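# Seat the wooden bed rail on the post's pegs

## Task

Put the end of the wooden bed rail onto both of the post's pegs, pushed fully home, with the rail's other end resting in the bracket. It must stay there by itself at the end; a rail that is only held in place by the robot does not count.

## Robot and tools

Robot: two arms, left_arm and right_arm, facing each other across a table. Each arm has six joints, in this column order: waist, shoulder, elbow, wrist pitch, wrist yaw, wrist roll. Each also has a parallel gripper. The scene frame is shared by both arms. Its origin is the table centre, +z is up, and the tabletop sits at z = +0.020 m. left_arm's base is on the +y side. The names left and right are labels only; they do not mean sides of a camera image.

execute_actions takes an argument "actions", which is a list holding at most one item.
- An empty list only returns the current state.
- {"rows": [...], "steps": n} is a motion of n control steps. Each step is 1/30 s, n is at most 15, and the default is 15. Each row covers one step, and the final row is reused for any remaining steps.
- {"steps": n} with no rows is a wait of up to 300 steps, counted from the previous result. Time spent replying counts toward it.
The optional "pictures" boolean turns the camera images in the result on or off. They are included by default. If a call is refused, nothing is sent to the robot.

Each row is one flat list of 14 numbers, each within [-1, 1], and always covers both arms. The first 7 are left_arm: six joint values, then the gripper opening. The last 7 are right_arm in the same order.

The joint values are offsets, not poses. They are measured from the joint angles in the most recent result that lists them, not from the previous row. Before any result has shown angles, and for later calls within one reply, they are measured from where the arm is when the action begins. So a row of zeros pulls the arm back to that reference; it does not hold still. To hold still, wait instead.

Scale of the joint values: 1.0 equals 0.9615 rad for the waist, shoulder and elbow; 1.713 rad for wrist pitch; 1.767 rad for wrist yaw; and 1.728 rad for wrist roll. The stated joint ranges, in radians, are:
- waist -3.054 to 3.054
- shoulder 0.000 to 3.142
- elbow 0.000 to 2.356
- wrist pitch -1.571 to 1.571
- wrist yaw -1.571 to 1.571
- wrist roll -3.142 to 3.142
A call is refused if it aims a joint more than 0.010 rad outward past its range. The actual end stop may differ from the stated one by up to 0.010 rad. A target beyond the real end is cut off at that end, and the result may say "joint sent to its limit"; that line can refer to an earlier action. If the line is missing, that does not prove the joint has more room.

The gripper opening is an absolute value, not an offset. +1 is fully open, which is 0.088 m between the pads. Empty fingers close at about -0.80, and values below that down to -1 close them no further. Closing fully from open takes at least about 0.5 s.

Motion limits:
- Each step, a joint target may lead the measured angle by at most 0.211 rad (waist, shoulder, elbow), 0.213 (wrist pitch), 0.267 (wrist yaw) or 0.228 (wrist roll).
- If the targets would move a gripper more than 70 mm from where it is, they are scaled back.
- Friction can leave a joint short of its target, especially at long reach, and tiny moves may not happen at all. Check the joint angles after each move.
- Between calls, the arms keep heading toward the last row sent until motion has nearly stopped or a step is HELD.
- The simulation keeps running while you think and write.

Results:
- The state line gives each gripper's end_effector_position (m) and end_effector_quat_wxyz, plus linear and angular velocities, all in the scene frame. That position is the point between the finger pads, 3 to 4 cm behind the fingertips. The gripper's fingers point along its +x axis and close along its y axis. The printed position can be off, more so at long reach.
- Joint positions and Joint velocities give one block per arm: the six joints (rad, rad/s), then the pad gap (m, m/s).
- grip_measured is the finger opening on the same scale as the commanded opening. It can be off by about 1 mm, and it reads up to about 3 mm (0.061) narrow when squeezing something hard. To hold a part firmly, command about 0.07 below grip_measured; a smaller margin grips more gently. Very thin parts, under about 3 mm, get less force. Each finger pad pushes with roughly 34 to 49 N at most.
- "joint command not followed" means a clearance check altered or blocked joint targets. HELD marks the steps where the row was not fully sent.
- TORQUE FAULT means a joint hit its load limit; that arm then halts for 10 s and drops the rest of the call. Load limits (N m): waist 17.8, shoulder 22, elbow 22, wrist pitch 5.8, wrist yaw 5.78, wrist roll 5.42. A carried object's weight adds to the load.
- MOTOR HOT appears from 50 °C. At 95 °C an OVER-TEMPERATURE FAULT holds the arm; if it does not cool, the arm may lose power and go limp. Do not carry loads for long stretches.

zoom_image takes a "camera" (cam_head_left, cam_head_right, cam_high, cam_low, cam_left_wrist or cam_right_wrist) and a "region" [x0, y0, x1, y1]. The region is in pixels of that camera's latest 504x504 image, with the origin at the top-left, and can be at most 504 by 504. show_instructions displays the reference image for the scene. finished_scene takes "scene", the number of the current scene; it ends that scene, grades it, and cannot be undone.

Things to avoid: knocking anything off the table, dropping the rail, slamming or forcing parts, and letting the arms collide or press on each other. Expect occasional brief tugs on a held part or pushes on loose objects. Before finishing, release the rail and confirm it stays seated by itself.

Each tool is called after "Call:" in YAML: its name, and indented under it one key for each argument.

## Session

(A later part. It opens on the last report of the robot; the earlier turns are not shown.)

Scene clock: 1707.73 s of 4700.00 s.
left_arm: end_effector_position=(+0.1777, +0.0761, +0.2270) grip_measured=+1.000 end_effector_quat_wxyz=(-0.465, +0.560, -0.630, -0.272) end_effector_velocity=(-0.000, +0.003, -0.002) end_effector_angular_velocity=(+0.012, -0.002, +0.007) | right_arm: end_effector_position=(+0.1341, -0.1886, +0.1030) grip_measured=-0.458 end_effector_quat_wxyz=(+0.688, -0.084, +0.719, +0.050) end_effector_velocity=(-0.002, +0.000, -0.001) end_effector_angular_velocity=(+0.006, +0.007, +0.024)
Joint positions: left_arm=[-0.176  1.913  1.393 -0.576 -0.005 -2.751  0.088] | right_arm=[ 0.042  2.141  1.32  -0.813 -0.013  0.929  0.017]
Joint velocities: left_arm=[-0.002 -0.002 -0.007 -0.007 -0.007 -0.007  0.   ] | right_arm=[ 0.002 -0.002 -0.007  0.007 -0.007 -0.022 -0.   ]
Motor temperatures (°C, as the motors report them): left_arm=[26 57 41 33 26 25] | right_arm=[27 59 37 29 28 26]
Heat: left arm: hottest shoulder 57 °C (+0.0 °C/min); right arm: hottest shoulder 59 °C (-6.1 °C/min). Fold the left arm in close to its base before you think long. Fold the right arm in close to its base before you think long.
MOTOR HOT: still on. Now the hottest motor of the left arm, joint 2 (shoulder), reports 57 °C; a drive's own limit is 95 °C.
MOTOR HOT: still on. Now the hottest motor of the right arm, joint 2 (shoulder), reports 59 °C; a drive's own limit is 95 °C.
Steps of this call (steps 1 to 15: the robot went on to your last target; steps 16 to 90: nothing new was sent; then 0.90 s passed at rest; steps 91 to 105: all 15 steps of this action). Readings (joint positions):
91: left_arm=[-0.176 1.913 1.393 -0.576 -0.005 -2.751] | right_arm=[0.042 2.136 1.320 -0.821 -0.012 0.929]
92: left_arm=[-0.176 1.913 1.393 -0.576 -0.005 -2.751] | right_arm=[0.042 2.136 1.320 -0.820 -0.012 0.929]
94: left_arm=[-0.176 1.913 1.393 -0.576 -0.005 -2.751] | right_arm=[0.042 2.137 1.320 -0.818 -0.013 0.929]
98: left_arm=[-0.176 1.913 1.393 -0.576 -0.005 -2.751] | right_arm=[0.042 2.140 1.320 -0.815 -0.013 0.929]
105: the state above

Call:
execute_actions:
  actions:
    - {"rows":[[0,0,0,0,0,0,1,0.035,0,0.008,0,0.006,0,-1]],"steps":15}
  pictures: true

Call:
zoom_image:
  camera: "cam_left_wrist"
  region: [320,310,410,400]

Scene clock: 1710.70 s of 4700.00 s.
left_arm: end_effector_position=(+0.1777, +0.0761, +0.2270) grip_measured=+1.000 end_effector_quat_wxyz=(-0.465, +0.560, -0.630, -0.272) end_effector_velocity=(+0.002, +0.002, +0.002) end_effector_angular_velocity=(+0.003, -0.003, +0.012) | right_arm: end_effector_position=(+0.1268, -0.1843, +0.1029) grip_measured=-0.458 end_effector_quat_wxyz=(+0.691, -0.093, +0.715, +0.058) end_effector_velocity=(+0.004, -0.001, +0.000) end_effector_angular_velocity=(+0.004, -0.009, +0.000)
Joint positions: left_arm=[-0.176  1.913  1.393 -0.576 -0.005 -2.751  0.088] | right_arm=[ 0.069  2.141  1.32  -0.81  -0.005  0.932  0.017]
Joint velocities: left_arm=[ 0.002 -0.007 -0.002 -0.007 -0.007 -0.007  0.   ] | right_arm=[-0.007 -0.002 -0.002  0.007  0.007 -0.007 -0.   ]
Motor temperatures (°C, as the motors report them): left_arm=[26 57 41 33 26 25] | right_arm=[27 59 37 29 28 26]
Heat: left arm: hottest shoulder 57 °C (+0.0 °C/min); right arm: hottest shoulder 59 °C (-7.1 °C/min). Fold the left arm in close to its base before you think long. Fold the right arm in close to its base before you think long.
MOTOR HOT: still on. Now the hottest motor of the left arm, joint 2 (shoulder), reports 57 °C; a drive's own limit is 95 °C.
MOTOR HOT: still on. Now the hottest motor of the right arm, joint 2 (shoulder), reports 59 °C; a drive's own limit is 95 °C.
Steps of this call (steps 1 to 15: the robot went on to your last target; steps 16 to 74: nothing new was sent; steps 75 to 89: all 15 steps of this action). Readings (joint positions):
75: left_arm=[-0.176 1.913 1.393 -0.576 -0.005 -2.751] | right_arm=[0.045 2.141 1.320 -0.812 -0.010 0.929]
76: left_arm=[-0.176 1.913 1.393 -0.576 -0.005 -2.751] | right_arm=[0.050 2.141 1.320 -0.810 -0.006 0.929]
78: left_arm=[-0.176 1.913 1.393 -0.576 -0.005 -2.751] | right_arm=[0.059 2.141 1.320 -0.810 -0.005 0.930]
82: left_arm=[-0.176 1.913 1.393 -0.576 -0.005 -2.751] | right_arm=[0.069 2.141 1.320 -0.810 -0.005 0.931]
89: the state above

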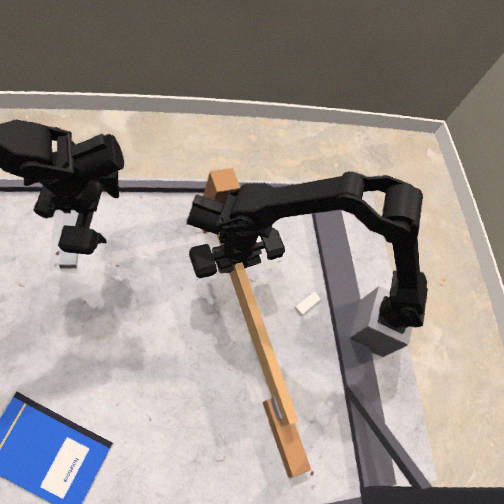

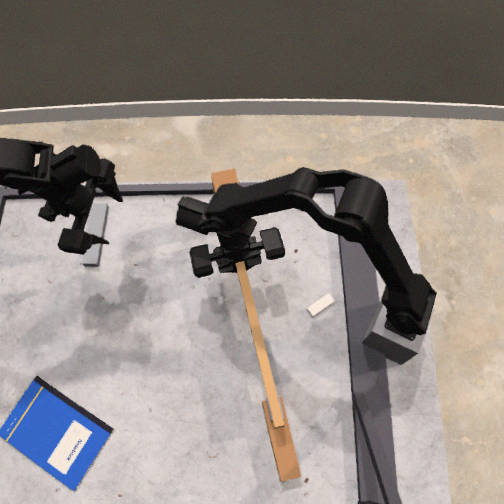

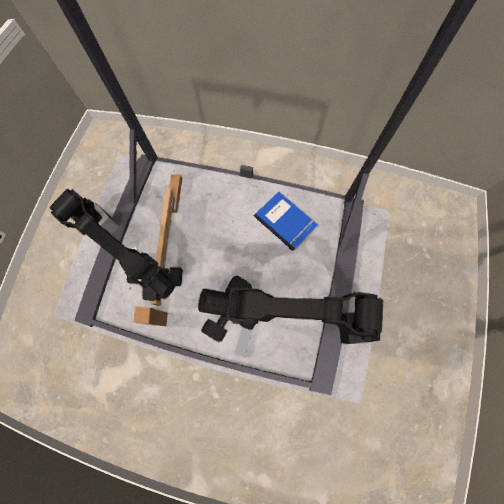

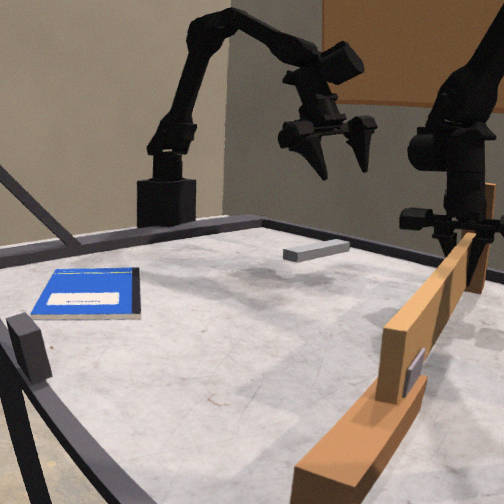

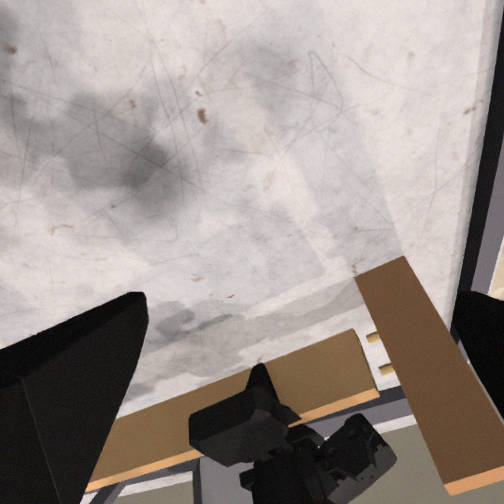

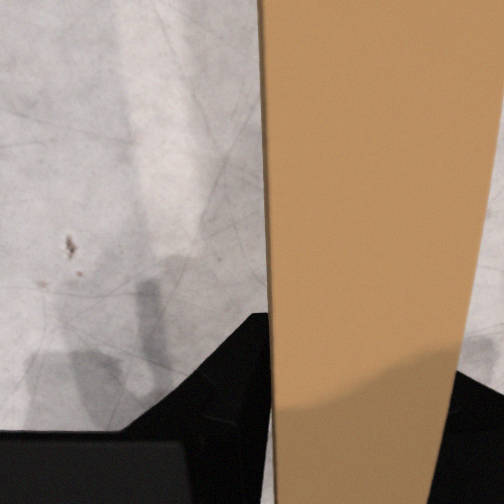

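Region (320, 310, 410, 400) of cam_left_wrist's 504x504 image, scaled by 5.600, with more detail than that image has.

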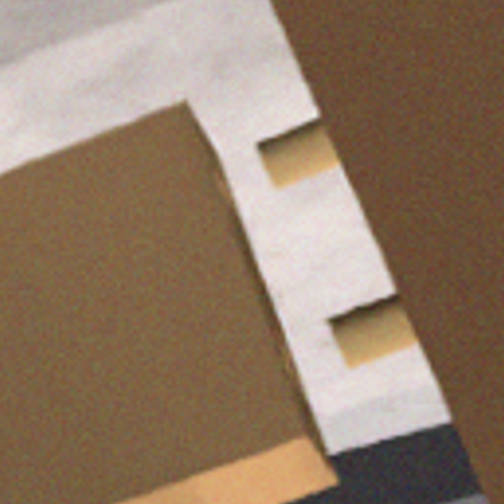

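Call:
execute_actions:
  actions:
    - {"rows":[[0,0,0,0,0,0,1,0,0,0.008,-0.014,0.004,0,-1]],"steps":15}
  pictures: true

Call:
zoom_image:
  camera: "cam_left_wrist"
  region: [320,310,410,400]

Scene clock: 1713.87 s of 4700.00 s.
left_arm: end_effector_position=(+0.1777, +0.0761, +0.2270) grip_measured=+1.000 end_effector_quat_wxyz=(-0.465, +0.560, -0.630, -0.272) end_effector_velocity=(+0.002, +0.002, +0.002) end_effector_angular_velocity=(+0.003, -0.003, +0.012) | right_arm: end_effector_position=(+0.1264, -0.1869, +0.1032) grip_measured=-0.458 end_effector_quat_wxyz=(+0.689, -0.095, +0.717, +0.052) end_effector_velocity=(-0.000, -0.000, +0.001) end_effector_angular_velocity=(+0.002, +0.009, +0.019)
Joint positions: left_arm=[-0.176  1.913  1.393 -0.576 -0.005 -2.751  0.088] | right_arm=[ 0.067  2.141  1.321 -0.822 -0.003  0.936  0.017]
Joint velocities: left_arm=[ 0.002 -0.007 -0.002 -0.007 -0.007 -0.007  0.   ] | right_arm=[-0.002 -0.002  0.002 -0.007 -0.007 -0.022 -0.   ]
Motor temperatures (°C, as the motors report them): left_arm=[26 57 41 33 26 25] | right_arm=[27 59 37 29 28 26]
Heat: left arm: hottest shoulder 57 °C (+0.0 °C/min); right arm: hottest shoulder 59 °C (-7.1 °C/min). Fold the left arm in close to its base before you think long. Fold the right arm in close to its base before you think long.
MOTOR HOT: still on. Now the hottest motor of the left arm, joint 2 (shoulder), reports 57 °C; a drive's own limit is 95 °C.
MOTOR HOT: still on. Now the hottest motor of the right arm, joint 2 (shoulder), reports 59 °C; a drive's own limit is 95 °C.
Steps of this call (steps 1 to 15: the robot went on to your last target; steps 16 to 80: nothing new was sent; steps 81 to 95: all 15 steps of this action). Readings (joint positions):
81: left_arm=[-0.176 1.913 1.393 -0.576 -0.005 -2.751] | right_arm=[0.069 2.141 1.320 -0.811 -0.005 0.932]
82: left_arm=[-0.176 1.913 1.393 -0.576 -0.005 -2.751] | right_arm=[0.068 2.141 1.320 -0.815 -0.005 0.933]
84: left_arm=[-0.176 1.913 1.393 -0.576 -0.005 -2.751] | right_arm=[0.068 2.141 1.320 -0.820 -0.003 0.936]
88: left_arm=[-0.176 1.913 1.393 -0.576 -0.005 -2.751] | right_arm=[0.067 2.141 1.321 -0.822 -0.003 0.936]
95: the state above

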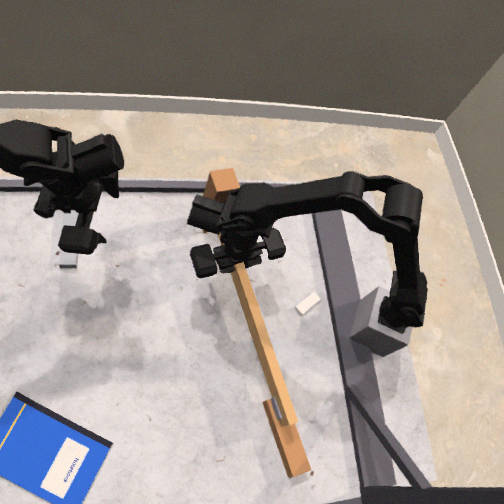

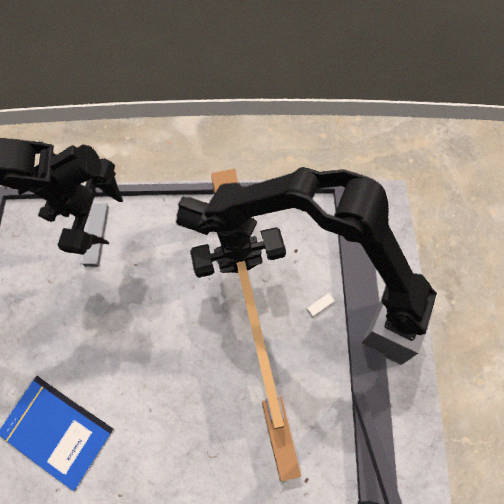

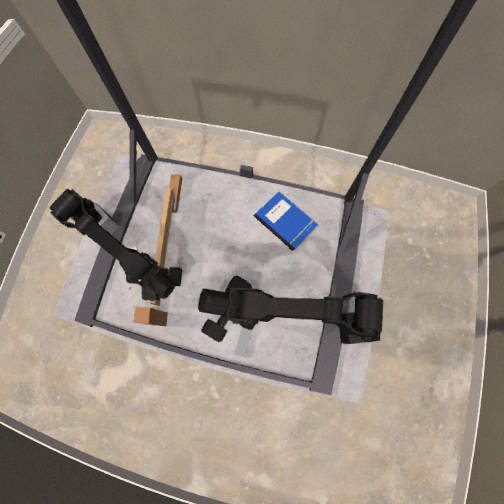

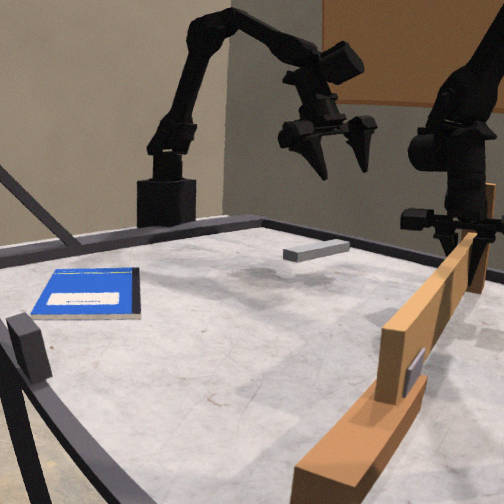

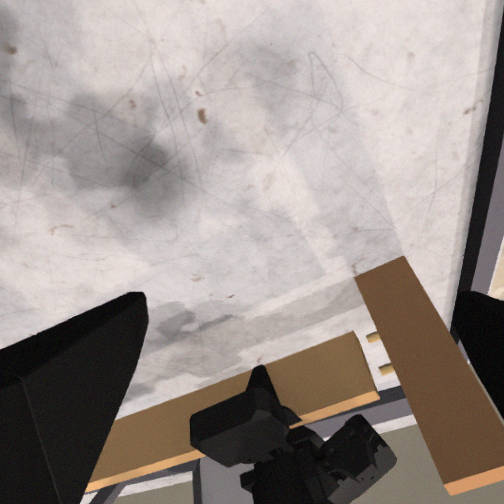

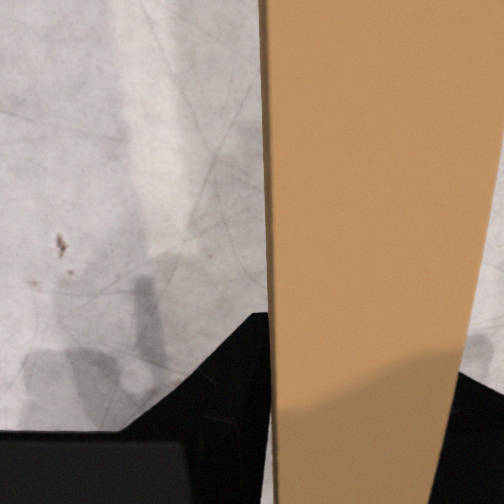

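Region (320, 310, 410, 400) of cam_left_wrist's 504x504 image, scaled by 5.600, with more detail than that image has.

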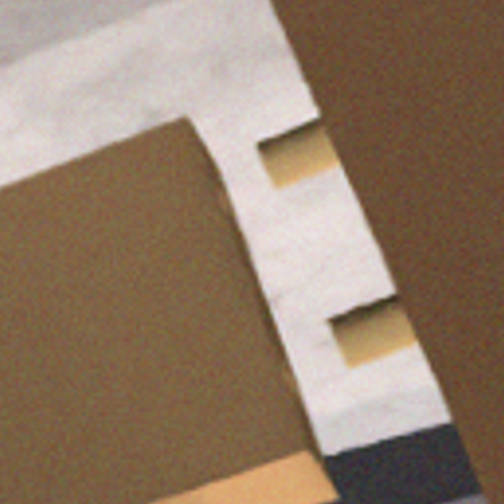

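Call:
execute_actions:
  actions:
    - {"rows":[[0,0,0,0,0,0,1,-0.01,0,0.008,0.004,0.004,0,-1],[0,0,0,0,0,0,1,-0.015,0,0.008,0.005,0.004,0,-1],[0,0,0,0,0,0,1,-0.02,0,0.008,0.006,0.004,0,-1],[0,0,0,0,0,0,1,-0.025,0,0.008,0.007,0.004,0,-1],[0,0,0,0,0,0,1,-0.03,0,0.008,0.007,0.004,0,-1],[0,0,0,0,0,0,1,-0.033,0,0.008,0.007,0.004,0,-1],[0,0,0,0,0,0,1,-0.036,0,0.008,0.007,0.004,0,-1],[0,0,0,0,0,0,1,-0.039,0,0.008,0.007,0.004,0,-1],[0,0,0,0,0,0,1,-0.042,0,0.008,0.007,0.004,0,-1]],"steps":15}
  pictures: false

Scene clock: 1720.17 s of 4700.00 s.
left_arm: end_effector_position=(+0.1777, +0.0761, +0.2270) grip_measured=+1.000 end_effector_quat_wxyz=(-0.465, +0.560, -0.630, -0.272) end_effector_velocity=(+0.002, -0.001, +0.001) end_effector_angular_velocity=(-0.007, -0.004, +0.012) | right_arm: end_effector_position=(+0.1297, -0.1875, +0.1032) grip_measured=-0.458 end_effector_quat_wxyz=(+0.685, -0.085, +0.721, +0.050) end_effector_velocity=(+0.008, -0.002, +0.002) end_effector_angular_velocity=(+0.014, +0.002, -0.020)
Joint positions: left_arm=[-0.176  1.913  1.393 -0.576 -0.005 -2.751  0.088] | right_arm=[ 0.052  2.141  1.321 -0.819 -0.019  0.938  0.017]
Joint velocities: left_arm=[ 0.002 -0.002 -0.002  0.007 -0.007 -0.007  0.   ] | right_arm=[-0.027 -0.007 -0.002  0.007 -0.007 -0.007 -0.   ]
Motor temperatures (°C, as the motors report them): left_arm=[26 57 41 33 26 25] | right_arm=[27 59 37 29 28 26]
Heat: left arm: hottest shoulder 57 °C (+0.0 °C/min); right arm: hottest shoulder 59 °C (-6.0 °C/min). Fold the left arm in close to its base before you think long. Fold the right arm in close to its base before you think long.
MOTOR HOT: still on. Now the hottest motor of the left arm, joint 2 (shoulder), reports 57 °C; a drive's own limit is 95 °C.
MOTOR HOT: still on. Now the hottest motor of the right arm, joint 2 (shoulder), reports 59 °C; a drive's own limit is 95 °C.
Steps of this call (steps 1 to 15: the robot went on to your last target; steps 16 to 90: nothing new was sent; then 2.80 s passed at rest; steps 91 to 105: all 15 steps of this action). Readings (joint positions):
91: left_arm=[-0.176 1.913 1.393 -0.576 -0.005 -2.751] | right_arm=[0.067 2.141 1.321 -0.822 -0.003 0.937]
92: left_arm=[-0.176 1.913 1.393 -0.576 -0.005 -2.751] | right_arm=[0.066 2.141 1.321 -0.822 -0.004 0.938]
94: left_arm=[-0.176 1.913 1.393 -0.576 -0.005 -2.751] | right_arm=[0.063 2.141 1.321 -0.821 -0.008 0.938]
98: left_arm=[-0.176 1.913 1.393 -0.576 -0.005 -2.751] | right_arm=[0.056 2.141 1.321 -0.820 -0.015 0.938]
105: the state above

Call:
execute_actions:
  actions: []

Call:
zoom_image:
  camera: "cam_left_wrist"
  region: [320,310,410,400]

Call:
zoom_image:
  camera: "cam_low"
  region: [340,300,470,430]

Scene clock: 1723.07 s of 4700.00 s.
left_arm: end_effector_position=(+0.1777, +0.0761, +0.2270) grip_measured=+1.000 end_effector_quat_wxyz=(-0.465, +0.560, -0.630, -0.272) end_effector_velocity=(-0.001, +0.006, -0.004) end_effector_angular_velocity=(+0.027, +0.000, +0.007) | right_arm: end_effector_position=(+0.1308, -0.1878, +0.1032) grip_measured=-0.458 end_effector_quat_wxyz=(+0.686, -0.083, +0.721, +0.049) end_effector_velocity=(-0.001, -0.002, +0.000) end_effector_angular_velocity=(-0.003, +0.010, +0.004)
Joint positions: left_arm=[-0.176  1.913  1.393 -0.576 -0.005 -2.751  0.088] | right_arm=[ 0.049  2.141  1.321 -0.818 -0.019  0.938  0.017]
Joint velocities: left_arm=[-0.002 -0.002 -0.007 -0.022 -0.007 -0.007  0.   ] | right_arm=[-0.002 -0.002 -0.002 -0.007 -0.007 -0.007  0.   ]
Motor temperatures (°C, as the motors report them): left_arm=[26 57 41 33 26 25] | right_arm=[27 59 37 29 28 26]
Heat: left arm: hottest shoulder 57 °C (+0.0 °C/min); right arm: hottest shoulder 59 °C (-5.0 °C/min). Fold the left arm in close to its base before you think long. Fold the right arm in close to its base before you think long.
MOTOR HOT: still on. Now the hottest motor of the left arm, joint 2 (shoulder), reports 57 °C; a drive's own limit is 95 °C.
MOTOR HOT: still on. Now the hottest motor of the right arm, joint 2 (shoulder), reports 59 °C; a drive's own limit is 95 °C.
Steps of this call (steps 1 to 15: the robot went on to your last target; steps 16 to 87: nothing new was sent). Readings (joint positions):
1: left_arm=[-0.176 1.913 1.393 -0.576 -0.005 -2.751] | right_arm=[0.051 2.141 1.321 -0.818 -0.019 0.938]
2: left_arm=[-0.176 1.913 1.393 -0.576 -0.005 -2.751] | right_arm=[0.049 2.141 1.321 -0.818 -0.019 0.938]
4: left_arm=[-0.176 1.913 1.393 -0.576 -0.005 -2.751] | right_arm=[0.049 2.141 1.321 -0.818 -0.019 0.938]
8: left_arm=[-0.176 1.913 1.393 -0.576 -0.005 -2.751] | right_arm=[0.049 2.141 1.321 -0.818 -0.019 0.938]
87: the state above
All arms were judged still, so your last target was given up. Only a new action makes them travel on or press farther. Fingers that are still opening or closing keep moving.

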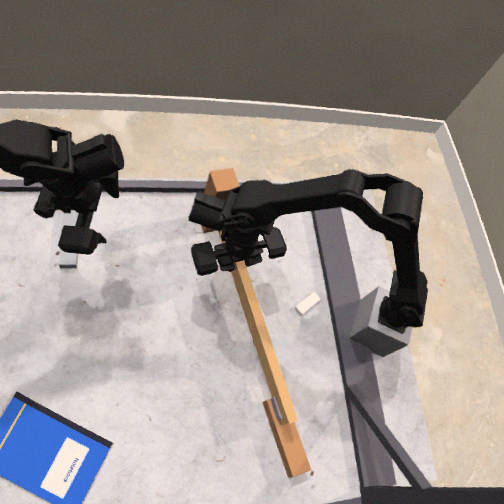

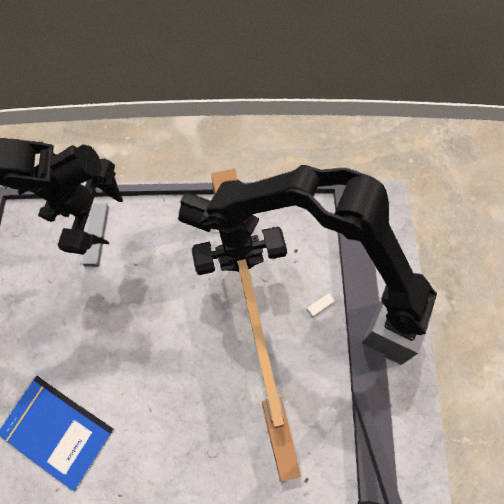

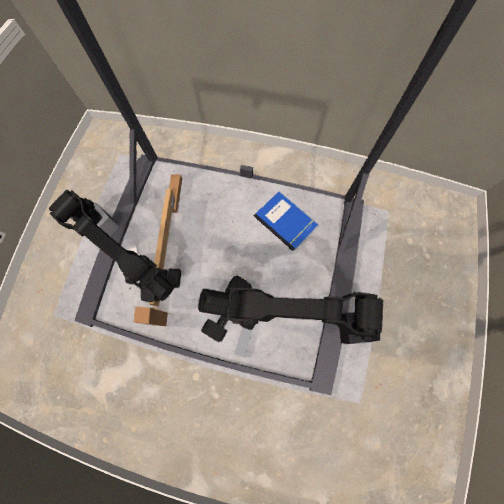

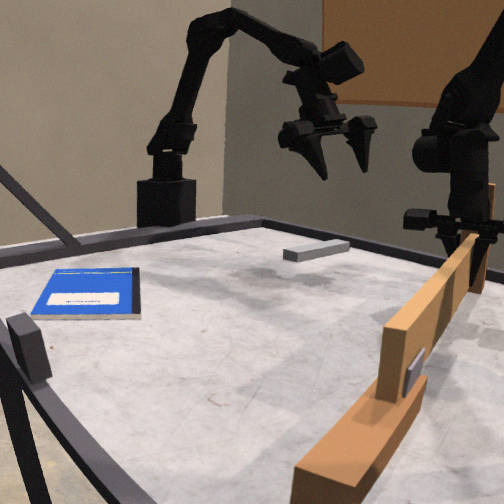

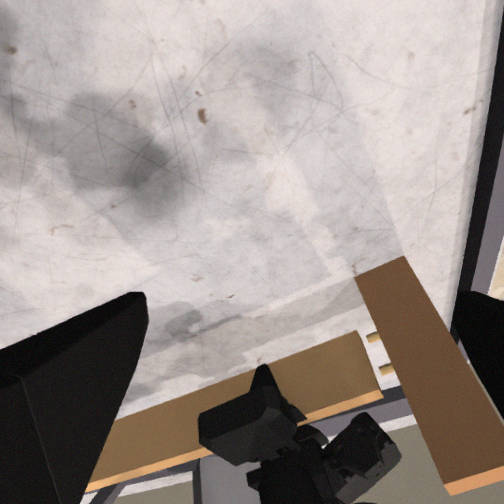

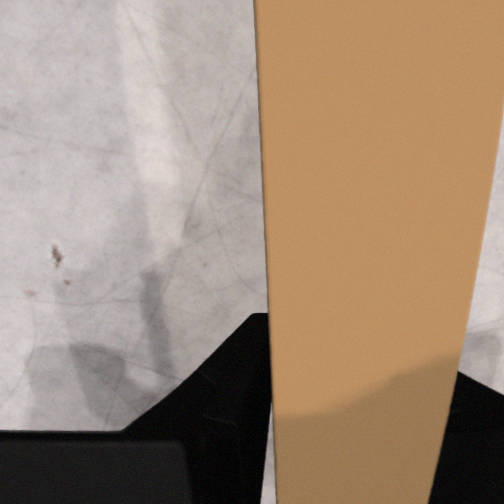

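Region (320, 310, 410, 400) of cam_left_wrist's 504x504 image, scaled by 5.600, with more detail than that image has.

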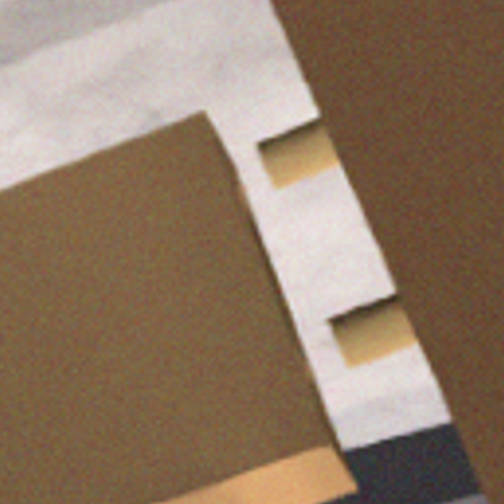

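Region (340, 300, 470, 430) of cam_low's 504x504 image, scaled by 3.877, with more detail than that image has.

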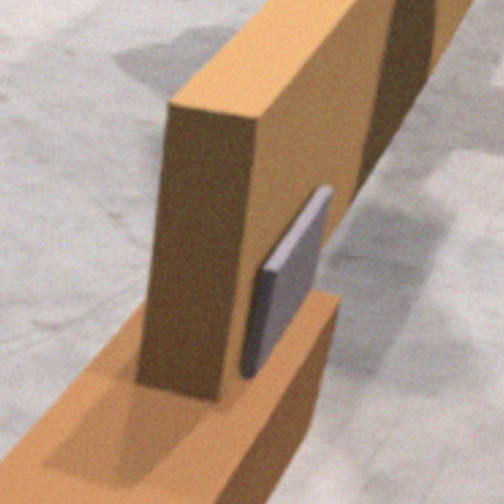

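Call:
execute_actions:
  actions:
    - {"rows":[[0,0,0,0,0,0,1,-0.012,0,0.008,0,0.008,-0.004,-1],[0,0,0,0,0,0,1,-0.012,0,0.008,0,0.008,-0.006,-1],[0,0,0,0,0,0,1,-0.012,0,0.008,0,0.008,-0.008,-1],[0,0,0,0,0,0,1,-0.012,0,0.008,0,0.008,-0.010,-1]],"steps":15}
  pictures: false

Scene clock: 1729.00 s of 4700.00 s.
left_arm: end_effector_position=(+0.1777, +0.0761, +0.2270) grip_measured=+1.000 end_effector_quat_wxyz=(-0.465, +0.560, -0.630, -0.272) end_effector_velocity=(-0.000, +0.002, -0.001) end_effector_angular_velocity=(+0.008, -0.009, -0.006) | right_arm: end_effector_position=(+0.1306, -0.1878, +0.1032) grip_measured=-0.458 end_effector_quat_wxyz=(+0.685, -0.086, +0.721, +0.052) end_effector_velocity=(+0.001, -0.002, -0.000) end_effector_angular_velocity=(-0.009, -0.002, +0.020)
Joint positions: left_arm=[-0.176  1.913  1.393 -0.576 -0.005 -2.751  0.088] | right_arm=[ 0.049  2.141  1.321 -0.818 -0.019  0.93   0.017]
Joint velocities: left_arm=[-0.002 -0.002 -0.002 -0.007 -0.007  0.007  0.   ] | right_arm=[-0.002  0.002  0.002 -0.007  0.007 -0.022 -0.   ]
Motor temperatures (°C, as the motors report them): left_arm=[26 57 41 33 26 25] | right_arm=[28 59 37 29 28 26]
Heat: left arm: hottest shoulder 57 °C (+0.0 °C/min); right arm: hottest shoulder 59 °C (-4.0 °C/min). Fold the left arm in close to its base before you think long. Fold the right arm in close to its base before you think long.
MOTOR HOT: still on. Now the hottest motor of the left arm, joint 2 (shoulder), reports 57 °C; a drive's own limit is 95 °C.
MOTOR HOT: still on. Now the hottest motor of the right arm, joint 2 (shoulder), reports 59 °C; a drive's own limit is 95 °C.
Steps of this call (steps 1 to 90: nothing new was sent; then 2.43 s passed at rest; steps 91 to 105: all 15 steps of this action). Readings (joint positions):
91: left_arm=[-0.176 1.913 1.393 -0.576 -0.005 -2.751] | right_arm=[0.049 2.141 1.321 -0.818 -0.019 0.938]
92: left_arm=[-0.176 1.913 1.393 -0.576 -0.005 -2.751] | right_arm=[0.049 2.141 1.321 -0.818 -0.019 0.937]
94: left_arm=[-0.176 1.913 1.393 -0.576 -0.005 -2.751] | right_arm=[0.049 2.141 1.321 -0.818 -0.019 0.934]
98: left_arm=[-0.176 1.913 1.393 -0.576 -0.005 -2.751] | right_arm=[0.049 2.141 1.321 -0.818 -0.019 0.931]
105: the state above

Call:
execute_actions:
  actions:
    - {"rows":[[0,0,0,0,0,0,1,-0.012,0,0.008,0,0.010,0,-1],[0,0,0,0,0,0,1,-0.012,0,0.008,0,0.012,0,-1],[0,0,0,0,0,0,1,-0.012,0,0.008,0,0.014,0,-1],[0,0,0,0,0,0,1,-0.012,0,0.008,0,0.016,0,-1]],"steps":15}
  pictures: false

Scene clock: 1733.57 s of 4700.00 s.
left_arm: end_effector_position=(+0.1777, +0.0761, +0.2270) grip_measured=+1.000 end_effector_quat_wxyz=(-0.465, +0.560, -0.630, -0.272) end_effector_velocity=(-0.001, +0.005, +0.000) end_effector_angular_velocity=(+0.016, +0.005, +0.020) | right_arm: end_effector_position=(+0.1305, -0.1878, +0.1032) grip_measured=-0.458 end_effector_quat_wxyz=(+0.686, -0.087, +0.721, +0.052) end_effector_velocity=(+0.002, +0.001, +0.002) end_effector_angular_velocity=(+0.015, +0.003, +0.014)
Joint positions: left_arm=[-0.176  1.913  1.393 -0.576 -0.005 -2.751  0.088] | right_arm=[ 0.05   2.141  1.321 -0.819 -0.016  0.931  0.017]
Joint velocities: left_arm=[-0.002 -0.007 -0.002 -0.022 -0.007 -0.022  0.   ] | right_arm=[-0.007 -0.007 -0.002  0.007 -0.007 -0.022 -0.   ]
Motor temperatures (°C, as the motors report them): left_arm=[26 57 41 33 26 25] | right_arm=[28 59 37 29 28 26]
Heat: left arm: hottest shoulder 57 °C (+0.0 °C/min); right arm: hottest shoulder 59 °C (-3.0 °C/min). Fold the left arm in close to its base before you think long. Fold the right arm in close to its base before you think long.
MOTOR HOT: still on. Now the hottest motor of the left arm, joint 2 (shoulder), reports 57 °C; a drive's own limit is 95 °C.
MOTOR HOT: still on. Now the hottest motor of the right arm, joint 2 (shoulder), reports 59 °C; a drive's own limit is 95 °C.
Steps of this call (steps 1 to 15: the robot went on to your last target; steps 16 to 90: nothing new was sent; then 1.07 s passed at rest; steps 91 to 105: all 15 steps of this action). Readings (joint positions):
91: left_arm=[-0.176 1.913 1.393 -0.576 -0.005 -2.751] | right_arm=[0.049 2.141 1.321 -0.818 -0.019 0.930]
92: left_arm=[-0.176 1.913 1.393 -0.576 -0.005 -2.751] | right_arm=[0.049 2.141 1.321 -0.818 -0.019 0.930]
94: left_arm=[-0.176 1.913 1.393 -0.576 -0.005 -2.751] | right_arm=[0.049 2.141 1.321 -0.819 -0.019 0.930]
98: left_arm=[-0.176 1.913 1.393 -0.576 -0.005 -2.751] | right_arm=[0.050 2.141 1.321 -0.819 -0.017 0.931]
105: the state above

Call:
execute_actions:
  actions:
    - {"rows":[[0,0,0,0,0,0,1,0.004,-0.035,-0.015,0.012,0.006,0,-1],[0,0,0,0,0,0,1,0.004,-0.04,-0.024,0.016,0.006,0,-1],[0,0,0,0,0,0,1,0.004,-0.045,-0.033,0.021,0.006,0,-1],[0,0,0,0,0,0,1,0.004,-0.05,-0.042,0.026,0.006,0,-1],[0,0,0,0,0,0,1,0.004,-0.055,-0.051,0.031,0.006,0,-1],[0,0,0,0,0,0,1,0.004,-0.06,-0.06,0.036,0.006,0,-1],[0,0,0,0,0,0,1,0.004,-0.066,-0.069,0.041,0.006,0,-1],[0,0,0,0,0,0,1,0.004,-0.07,-0.076,0.044,0.006,0,-1]],"steps":15}
  pictures: false

Call:
execute_actions:
  actions:
    - {"steps":15}
  pictures: false

Scene clock: 1742.90 s of 4700.00 s.
left_arm: end_effector_position=(+0.1777, +0.0761, +0.2270) grip_measured=+1.000 end_effector_quat_wxyz=(-0.465, +0.560, -0.630, -0.272) end_effector_velocity=(+0.002, +0.001, +0.001) end_effector_angular_velocity=(+0.004, -0.016, +0.014) | right_arm: end_effector_position=(+0.1296, -0.1883, +0.1052) grip_measured=-0.458 end_effector_quat_wxyz=(+0.697, -0.073, +0.710, +0.068) end_effector_velocity=(-0.007, -0.005, -0.003) end_effector_angular_velocity=(-0.011, +0.029, -0.005)
Joint positions: left_arm=[-0.176  1.913  1.393 -0.576 -0.005 -2.751  0.088] | right_arm=[ 0.054  2.096  1.259 -0.747 -0.012  0.932  0.017]
Joint velocities: left_arm=[-0.002 -0.002  0.002 -0.007 -0.022 -0.007  0.   ] | right_arm=[ 0.002 -0.002 -0.017 -0.007 -0.022  0.007  0.   ]
Motor temperatures (°C, as the motors report them): left_arm=[26 57 41 33 26 25] | right_arm=[28 59 37 29 28 26]
Heat: left arm: hottest shoulder 57 °C (+0.0 °C/min); right arm: hottest shoulder 59 °C (-2.0 °C/min). Fold the left arm in close to its base before you think long. Fold the right arm in close to its base before you think long.
MOTOR HOT: still on. Now the hottest motor of the left arm, joint 2 (shoulder), reports 57 °C; a drive's own limit is 95 °C.
MOTOR HOT: still on. Now the hottest motor of the right arm, joint 2 (shoulder), reports 59 °C; a drive's own limit is 95 °C.
Steps of this call (steps 1 to 15: the robot went on to your last target; steps 16 to 90: nothing new was sent; then 5.83 s passed at rest; steps 91 to 105: all 15 steps of this action). Readings (joint positions):
91: left_arm=[-0.176 1.913 1.393 -0.576 -0.005 -2.751] | right_arm=[0.051 2.141 1.319 -0.817 -0.016 0.932]
92: left_arm=[-0.176 1.913 1.393 -0.576 -0.005 -2.751] | right_arm=[0.053 2.140 1.316 -0.809 -0.014 0.932]
94: left_arm=[-0.176 1.913 1.393 -0.576 -0.005 -2.751] | right_arm=[0.054 2.133 1.305 -0.794 -0.012 0.932]
98: left_arm=[-0.176 1.913 1.393 -0.576 -0.005 -2.751] | right_arm=[0.054 2.109 1.274 -0.764 -0.012 0.932]
105: the state above

Scene clock: 1743.40 s of 4700.00 s.
left_arm: end_effector_position=(+0.1777, +0.0761, +0.2270) grip_measured=+1.000 end_effector_quat_wxyz=(-0.465, +0.560, -0.630, -0.272) end_effector_velocity=(-0.001, +0.005, -0.002) end_effector_angular_velocity=(+0.021, +0.006, +0.020) | right_arm: end_effector_position=(+0.1296, -0.1884, +0.1051) grip_measured=-0.458 end_effector_quat_wxyz=(+0.697, -0.073, +0.710, +0.069) end_effector_velocity=(-0.001, -0.002, +0.000) end_effector_angular_velocity=(-0.003, +0.010, +0.005)
Joint positions: left_arm=[-0.176  1.913  1.393 -0.576 -0.005 -2.751  0.088] | right_arm=[ 0.054  2.096  1.258 -0.746 -0.012  0.932  0.017]
Joint velocities: left_arm=[-0.002 -0.002 -0.002 -0.022 -0.007 -0.022  0.   ] | right_arm=[-0.002 -0.002 -0.002 -0.007 -0.007 -0.007 -0.   ]
Motor temperatures (°C, as the motors report them): left_arm=[26 57 41 33 26 25] | right_arm=[28 59 37 29 28 26]
Heat: left arm: hottest shoulder 57 °C (+0.0 °C/min); right arm: hottest shoulder 59 °C (-2.0 °C/min). Fold the left arm in close to its base before you think long. Fold the right arm in close to its base before you think long.
MOTOR HOT: still on. Now the hottest motor of the left arm, joint 2 (shoulder), reports 57 °C; a drive's own limit is 95 °C.
MOTOR HOT: still on. Now the hottest motor of the right arm, joint 2 (shoulder), reports 59 °C; a drive's own limit is 95 °C.
Steps of this call (steps 1 to 15: the robot went on to your last target). Readings (joint positions):
1: left_arm=[-0.176 1.913 1.393 -0.576 -0.005 -2.751] | right_arm=[0.054 2.096 1.258 -0.747 -0.012 0.932]
2: left_arm=[-0.176 1.913 1.393 -0.576 -0.005 -2.751] | right_arm=[0.054 2.096 1.258 -0.747 -0.012 0.932]
4: left_arm=[-0.176 1.913 1.393 -0.576 -0.005 -2.751] | right_arm=[0.054 2.096 1.258 -0.747 -0.012 0.932]
8: left_arm=[-0.176 1.913 1.393 -0.576 -0.005 -2.751] | right_arm=[0.054 2.096 1.258 -0.746 -0.012 0.932]
15: the state above
All arms were judged still, so your last target was given up. Only a new action makes them travel on or press farther. Fingers that are still opening or closing keep moving.

Call:
execute_actions:
  actions:
    - {"rows":[[0,0,0,0,0,0,1,0,0.017,0.008,0.008,0.004,0,-1]],"steps":12}
  pictures: false

Call:
execute_actions:
  actions:
    - {"rows":[[0,0,0,0,0,0,1,-0.008,0,0.008,0,0.006,-0.004,-1],[0,0,0,0,0,0,1,-0.012,0,0.008,0,0.006,-0.005,-1],[0,0,0,0,0,0,1,-0.016,0,0.008,0,0.006,-0.006,-1],[0,0,0,0,0,0,1,-0.02,0,0.008,0,0.006,-0.007,-1],[0,0,0,0,0,0,1,-0.024,0,0.008,0,0.006,-0.008,-1],[0,0,0,0,0,0,1,-0.028,0,0.008,0,0.006,-0.009,-1]],"steps":15}

Call:
zoom_image:
  camera: "cam_left_wrist"
  region: [320,310,410,400]

Scene clock: 1748.80 s of 4700.00 s.
left_arm: end_effector_position=(+0.1777, +0.0761, +0.2270) grip_measured=+1.000 end_effector_quat_wxyz=(-0.465, +0.560, -0.630, -0.272) end_effector_velocity=(+0.002, -0.000, -0.001) end_effector_angular_velocity=(-0.001, -0.016, +0.014) | right_arm: end_effector_position=(+0.1299, -0.1876, +0.1032) grip_measured=-0.458 end_effector_quat_wxyz=(+0.697, -0.072, +0.710, +0.069) end_effector_velocity=(-0.002, +0.002, +0.000) end_effector_angular_velocity=(+0.016, +0.017, -0.010)
Joint positions: left_arm=[-0.176  1.913  1.393 -0.576 -0.005 -2.751  0.088] | right_arm=[ 0.054  2.101  1.258 -0.739 -0.013  0.932  0.017]
Joint velocities: left_arm=[-0.002  0.002 -0.002  0.007 -0.022 -0.007  0.   ] | right_arm=[-0.002 -0.002 -0.002  0.007 -0.022  0.007 -0.   ]
Motor temperatures (°C, as the motors report them): left_arm=[26 57 41 33 26 25] | right_arm=[28 60 36 29 28 26]
Heat: left arm: hottest shoulder 57 °C (+0.0 °C/min); right arm: hottest shoulder 60 °C (-1.0 °C/min). Fold the left arm in close to its base before you think long. Fold the right arm in close to its base before you think long.
MOTOR HOT: still on. Now the hottest motor of the left arm, joint 2 (shoulder), reports 57 °C; a drive's own limit is 95 °C.
MOTOR HOT: still on. Now the hottest motor of the right arm, joint 2 (shoulder), reports 60 °C; a drive's own limit is 95 °C.
Steps of this call (steps 1 to 90: nothing new was sent; then 2.00 s passed at rest; steps 91 to 102: all 12 steps of this action). Readings (joint positions):
91: left_arm=[-0.176 1.913 1.393 -0.576 -0.005 -2.751] | right_arm=[0.054 2.096 1.258 -0.745 -0.012 0.932]
92: left_arm=[-0.176 1.913 1.393 -0.576 -0.005 -2.751] | right_arm=[0.054 2.096 1.258 -0.744 -0.012 0.932]
94: left_arm=[-0.176 1.913 1.393 -0.576 -0.005 -2.751] | right_arm=[0.054 2.097 1.258 -0.742 -0.013 0.932]
98: left_arm=[-0.176 1.913 1.393 -0.576 -0.005 -2.751] | right_arm=[0.054 2.101 1.258 -0.739 -0.013 0.932]
102: the state above

Scene clock: 1749.30 s of 4700.00 s.
left_arm: end_effector_position=(+0.1777, +0.0761, +0.2270) grip_measured=+1.000 end_effector_quat_wxyz=(-0.465, +0.560, -0.630, -0.272) end_effector_velocity=(-0.000, +0.002, -0.003) end_effector_angular_velocity=(+0.012, -0.002, +0.007) | right_arm: end_effector_position=(+0.1357, -0.1907, +0.1032) grip_measured=-0.458 end_effector_quat_wxyz=(+0.697, -0.068, +0.711, +0.066) end_effector_velocity=(-0.001, -0.002, +0.000) end_effector_angular_velocity=(-0.003, +0.010, -0.010)
Joint positions: left_arm=[-0.176  1.913  1.393 -0.576 -0.005 -2.751  0.088] | right_arm=[ 0.034  2.101  1.258 -0.741 -0.016  0.923  0.017]
Joint velocities: left_arm=[-0.002  0.002 -0.002 -0.007 -0.007 -0.007  0.   ] | right_arm=[-0.002 -0.002 -0.002 -0.007 -0.007  0.007  0.   ]
Motor temperatures (°C, as the motors report them): left_arm=[26 57 41 33 26 25] | right_arm=[28 60 36 29 28 26]
Heat: left arm: hottest shoulder 57 °C (+0.0 °C/min); right arm: hottest shoulder 60 °C (-1.0 °C/min). Fold the left arm in close to its base before you think long. Fold the right arm in close to its base before you think long.
MOTOR HOT: still on. Now the hottest motor of the left arm, joint 2 (shoulder), reports 57 °C; a drive's own limit is 95 °C.
MOTOR HOT: still on. Now the hottest motor of the right arm, joint 2 (shoulder), reports 60 °C; a drive's own limit is 95 °C.
Steps of this call (steps 1 to 15: all 15 steps of this action). Readings (joint positions):
1: left_arm=[-0.176 1.913 1.393 -0.576 -0.005 -2.751] | right_arm=[0.053 2.101 1.258 -0.739 -0.013 0.931]
2: left_arm=[-0.176 1.913 1.393 -0.576 -0.005 -2.751] | right_arm=[0.053 2.101 1.258 -0.739 -0.013 0.931]
4: left_arm=[-0.176 1.913 1.393 -0.576 -0.005 -2.751] | right_arm=[0.051 2.101 1.258 -0.740 -0.014 0.929]
8: left_arm=[-0.176 1.913 1.393 -0.576 -0.005 -2.751] | right_arm=[0.038 2.101 1.258 -0.741 -0.014 0.925]
15: the state above

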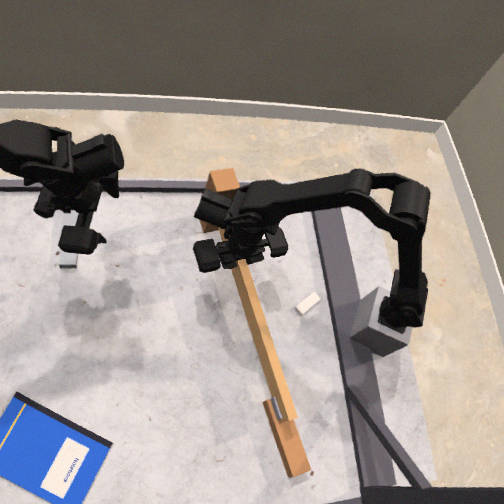

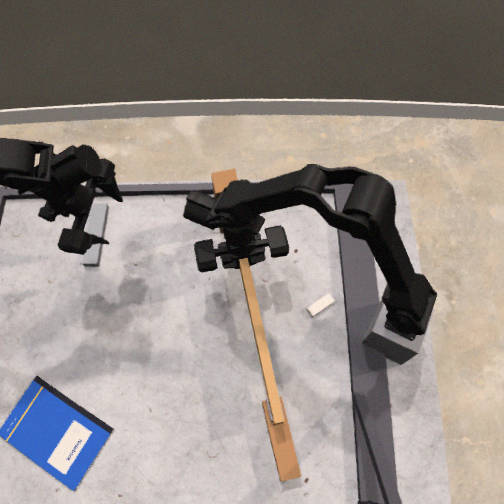

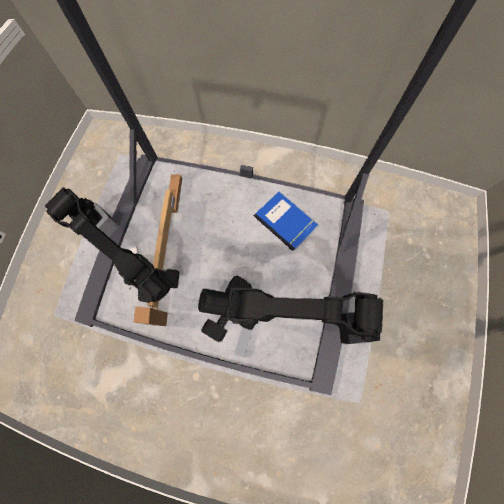

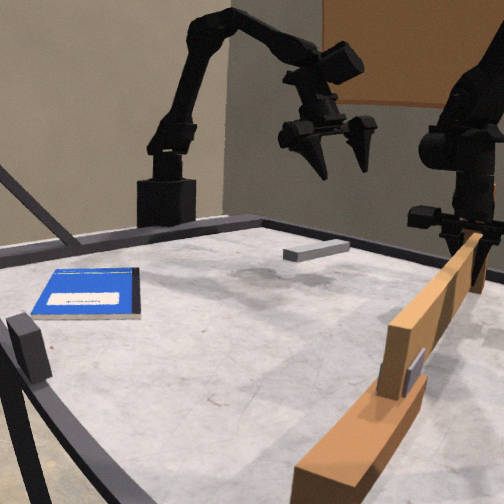

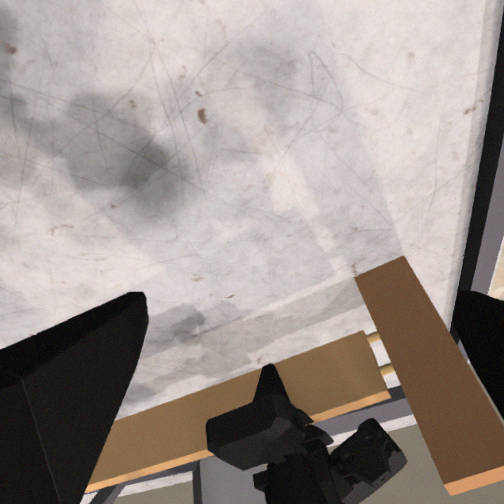

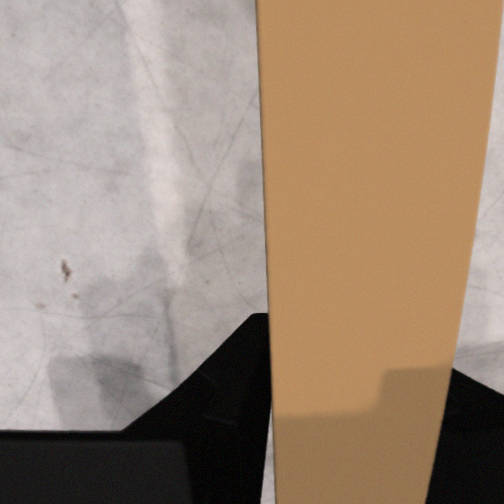

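Region (320, 310, 410, 400) of cam_left_wrist's 504x504 image, scaled by 5.600, with more detail than that image has.

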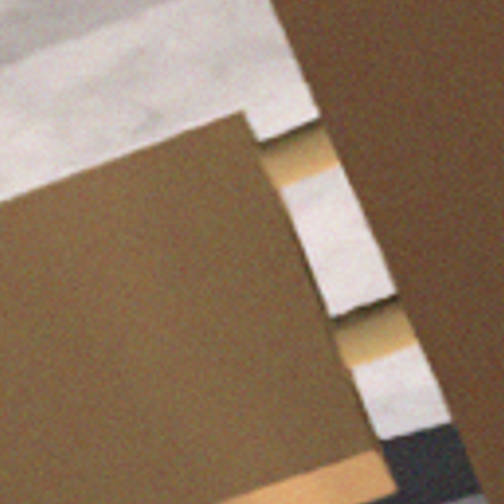

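Moves freely and captured. Sweep +y slowly.

Call:
execute_actions:
  actions:
    - {"rows":[[0,0,0,0,0,0,1,-0.01,0,0.008,0.004,0.008,0,-1],[0,0,0,0,0,0,1,-0.01,0,0.008,0.005,0.008,0,-1],[0,0,0,0,0,0,1,-0.01,0,0.008,0.0055,0.008,0,-1],[0,0,0,0,0,0,1,-0.01,0,0.008,0.006,0.008,0,-1],[0,0,0,0,0,0,1,-0.01,0,0.008,0.0065,0.008,0,-1],[0,0,0,0,0,0,1,-0.01,0,0.008,0.007,0.008,0,-1],[0,0,0,0,0,0,1,-0.01,0,0.008,0.0075,0.008,0,-1],[0,0,0,0,0,0,1,-0.01,0,0.008,0.008,0.008,0,-1],[0,0,0,0,0,0,1,-0.01,0,0.008,0.0085,0.008,0,-1],[0,0,0,0,0,0,1,-0.01,0,0.008,0.009,0.008,0,-1],[0,0,0,0,0,0,1,-0.01,0,0.008,0.0095,0.008,0,-1],[0,0,0,0,0,0,1,-0.01,0,0.008,0.01,0.008,0,-1]],"steps":15}
  pictures: false

Scene clock: 1753.67 s of 4700.00 s.
left_arm: end_effector_position=(+0.1777, +0.0761, +0.2270) grip_measured=+1.000 end_effector_quat_wxyz=(-0.465, +0.560, -0.630, -0.272) end_effector_velocity=(+0.004, +0.003, -0.001) end_effector_angular_velocity=(+0.008, -0.002, +0.017) | right_arm: end_effector_position=(+0.1359, -0.1904, +0.1032) grip_measured=-0.458 end_effector_quat_wxyz=(+0.697, -0.067, +0.711, +0.066) end_effector_velocity=(+0.002, -0.005, -0.001) end_effector_angular_velocity=(-0.014, -0.001, +0.000)
Joint positions: left_arm=[-0.176  1.913  1.393 -0.576 -0.005 -2.751  0.088] | right_arm=[ 0.034  2.101  1.258 -0.739 -0.016  0.923  0.017]
Joint velocities: left_arm=[ 0.007 -0.002 -0.002 -0.007 -0.007 -0.007  0.   ] | right_arm=[-0.007 -0.002 -0.007 -0.007  0.007 -0.007 -0.   ]
Motor temperatures (°C, as the motors report them): left_arm=[26 57 41 33 26 25] | right_arm=[27 60 36 29 28 26]
Heat: left arm: hottest shoulder 57 °C (+0.0 °C/min); right arm: hottest shoulder 60 °C (+0.0 °C/min). Fold the left arm in close to its base before you think long. Fold the right arm in close to its base before you think long.
MOTOR HOT: still on. Now the hottest motor of the left arm, joint 2 (shoulder), reports 57 °C; a drive's own limit is 95 °C.
MOTOR HOT: still on. Now the hottest motor of the right arm, joint 2 (shoulder), reports 60 °C; a drive's own limit is 95 °C.
Steps of this call (steps 1 to 15: the robot went on to your last target; steps 16 to 90: nothing new was sent; then 0.87 s passed at rest; steps 91 to 105: all 15 steps of this action). Readings (joint positions):
91: left_arm=[-0.176 1.913 1.393 -0.576 -0.005 -2.751] | right_arm=[0.034 2.101 1.258 -0.741 -0.016 0.923]
92: left_arm=[-0.176 1.913 1.393 -0.576 -0.005 -2.751] | right_arm=[0.034 2.101 1.258 -0.741 -0.016 0.923]
94: left_arm=[-0.176 1.913 1.393 -0.576 -0.005 -2.751] | right_arm=[0.034 2.101 1.258 -0.741 -0.016 0.923]
98: left_arm=[-0.176 1.913 1.393 -0.576 -0.005 -2.751] | right_arm=[0.034 2.101 1.258 -0.740 -0.016 0.923]
105: the state above

Call:
execute_actions:
  actions:
    - {"rows":[[0,0,0,0,0,0,1,-0.01,0,0.008,0.008,0.008,0,-1],[0,0,0,0,0,0,1,-0.01,0,0.008,0.0085,0.008,0,-1],[0,0,0,0,0,0,1,-0.01,0,0.008,0.009,0.008,0,-1],[0,0,0,0,0,0,1,-0.01,0,0.008,0.0095,0.008,0,-1],[0,0,0,0,0,0,1,-0.01,0,0.008,0.01,0.008,0,-1],[0,0,0,0,0,0,1,-0.01,0,0.008,0.0105,0.008,0,-1],[0,0,0,0,0,0,1,-0.01,0,0.008,0.011,0.008,0,-1],[0,0,0,0,0,0,1,-0.01,0,0.008,0.0115,0.008,0,-1],[0,0,0,0,0,0,1,-0.01,0,0.008,0.012,0.008,0,-1],[0,0,0,0,0,0,1,-0.01,0,0.008,0.0125,0.008,0,-1],[0,0,0,0,0,0,1,-0.01,0,0.008,0.013,0.008,0,-1],[0,0,0,0,0,0,1,-0.01,0,0.008,0.0135,0.008,0,-1]],"steps":15}
  pictures: false

Scene clock: 1760.03 s of 4700.00 s.
left_arm: end_effector_position=(+0.1777, +0.0761, +0.2270) grip_measured=+1.000 end_effector_quat_wxyz=(-0.465, +0.560, -0.630, -0.272) end_effector_velocity=(+0.001, +0.006, -0.002) end_effector_angular_velocity=(+0.022, -0.001, +0.012) | right_arm: end_effector_position=(+0.1360, -0.1900, +0.1032) grip_measured=-0.458 end_effector_quat_wxyz=(+0.697, -0.067, +0.711, +0.067) end_effector_velocity=(-0.002, +0.001, +0.001) end_effector_angular_velocity=(+0.007, +0.021, -0.010)
Joint positions: left_arm=[-0.176  1.913  1.393 -0.576 -0.005 -2.751  0.088] | right_arm=[ 0.034  2.101  1.258 -0.737 -0.016  0.923  0.017]
Joint velocities: left_arm=[ 0.002 -0.007 -0.007 -0.022 -0.007 -0.007  0.   ] | right_arm=[-0.002 -0.002  0.002 -0.007 -0.022  0.007  0.   ]
Motor temperatures (°C, as the motors report them): left_arm=[26 57 41 32 26 25] | right_arm=[27 60 36 30 28 26]
Heat: left arm: hottest shoulder 57 °C (+0.0 °C/min); right arm: hottest shoulder 60 °C (+0.0 °C/min). Fold the left arm in close to its base before you think long. Fold the right arm in close to its base before you think long.
MOTOR HOT: still on. Now the hottest motor of the left arm, joint 2 (shoulder), reports 57 °C; a drive's own limit is 95 °C.
MOTOR HOT: still on. Now the hottest motor of the right arm, joint 2 (shoulder), reports 60 °C; a drive's own limit is 95 °C.
Steps of this call (steps 1 to 15: the robot went on to your last target; steps 16 to 90: nothing new was sent; then 2.87 s passed at rest; steps 91 to 105: all 15 steps of this action). Readings (joint positions):
91: left_arm=[-0.176 1.913 1.393 -0.576 -0.005 -2.751] | right_arm=[0.034 2.101 1.258 -0.739 -0.016 0.923]
92: left_arm=[-0.176 1.913 1.393 -0.576 -0.005 -2.751] | right_arm=[0.034 2.101 1.258 -0.739 -0.016 0.923]
94: left_arm=[-0.176 1.913 1.393 -0.576 -0.005 -2.751] | right_arm=[0.034 2.101 1.258 -0.739 -0.016 0.923]
98: left_arm=[-0.176 1.913 1.393 -0.576 -0.005 -2.751] | right_arm=[0.034 2.101 1.258 -0.738 -0.016 0.923]
105: the state above


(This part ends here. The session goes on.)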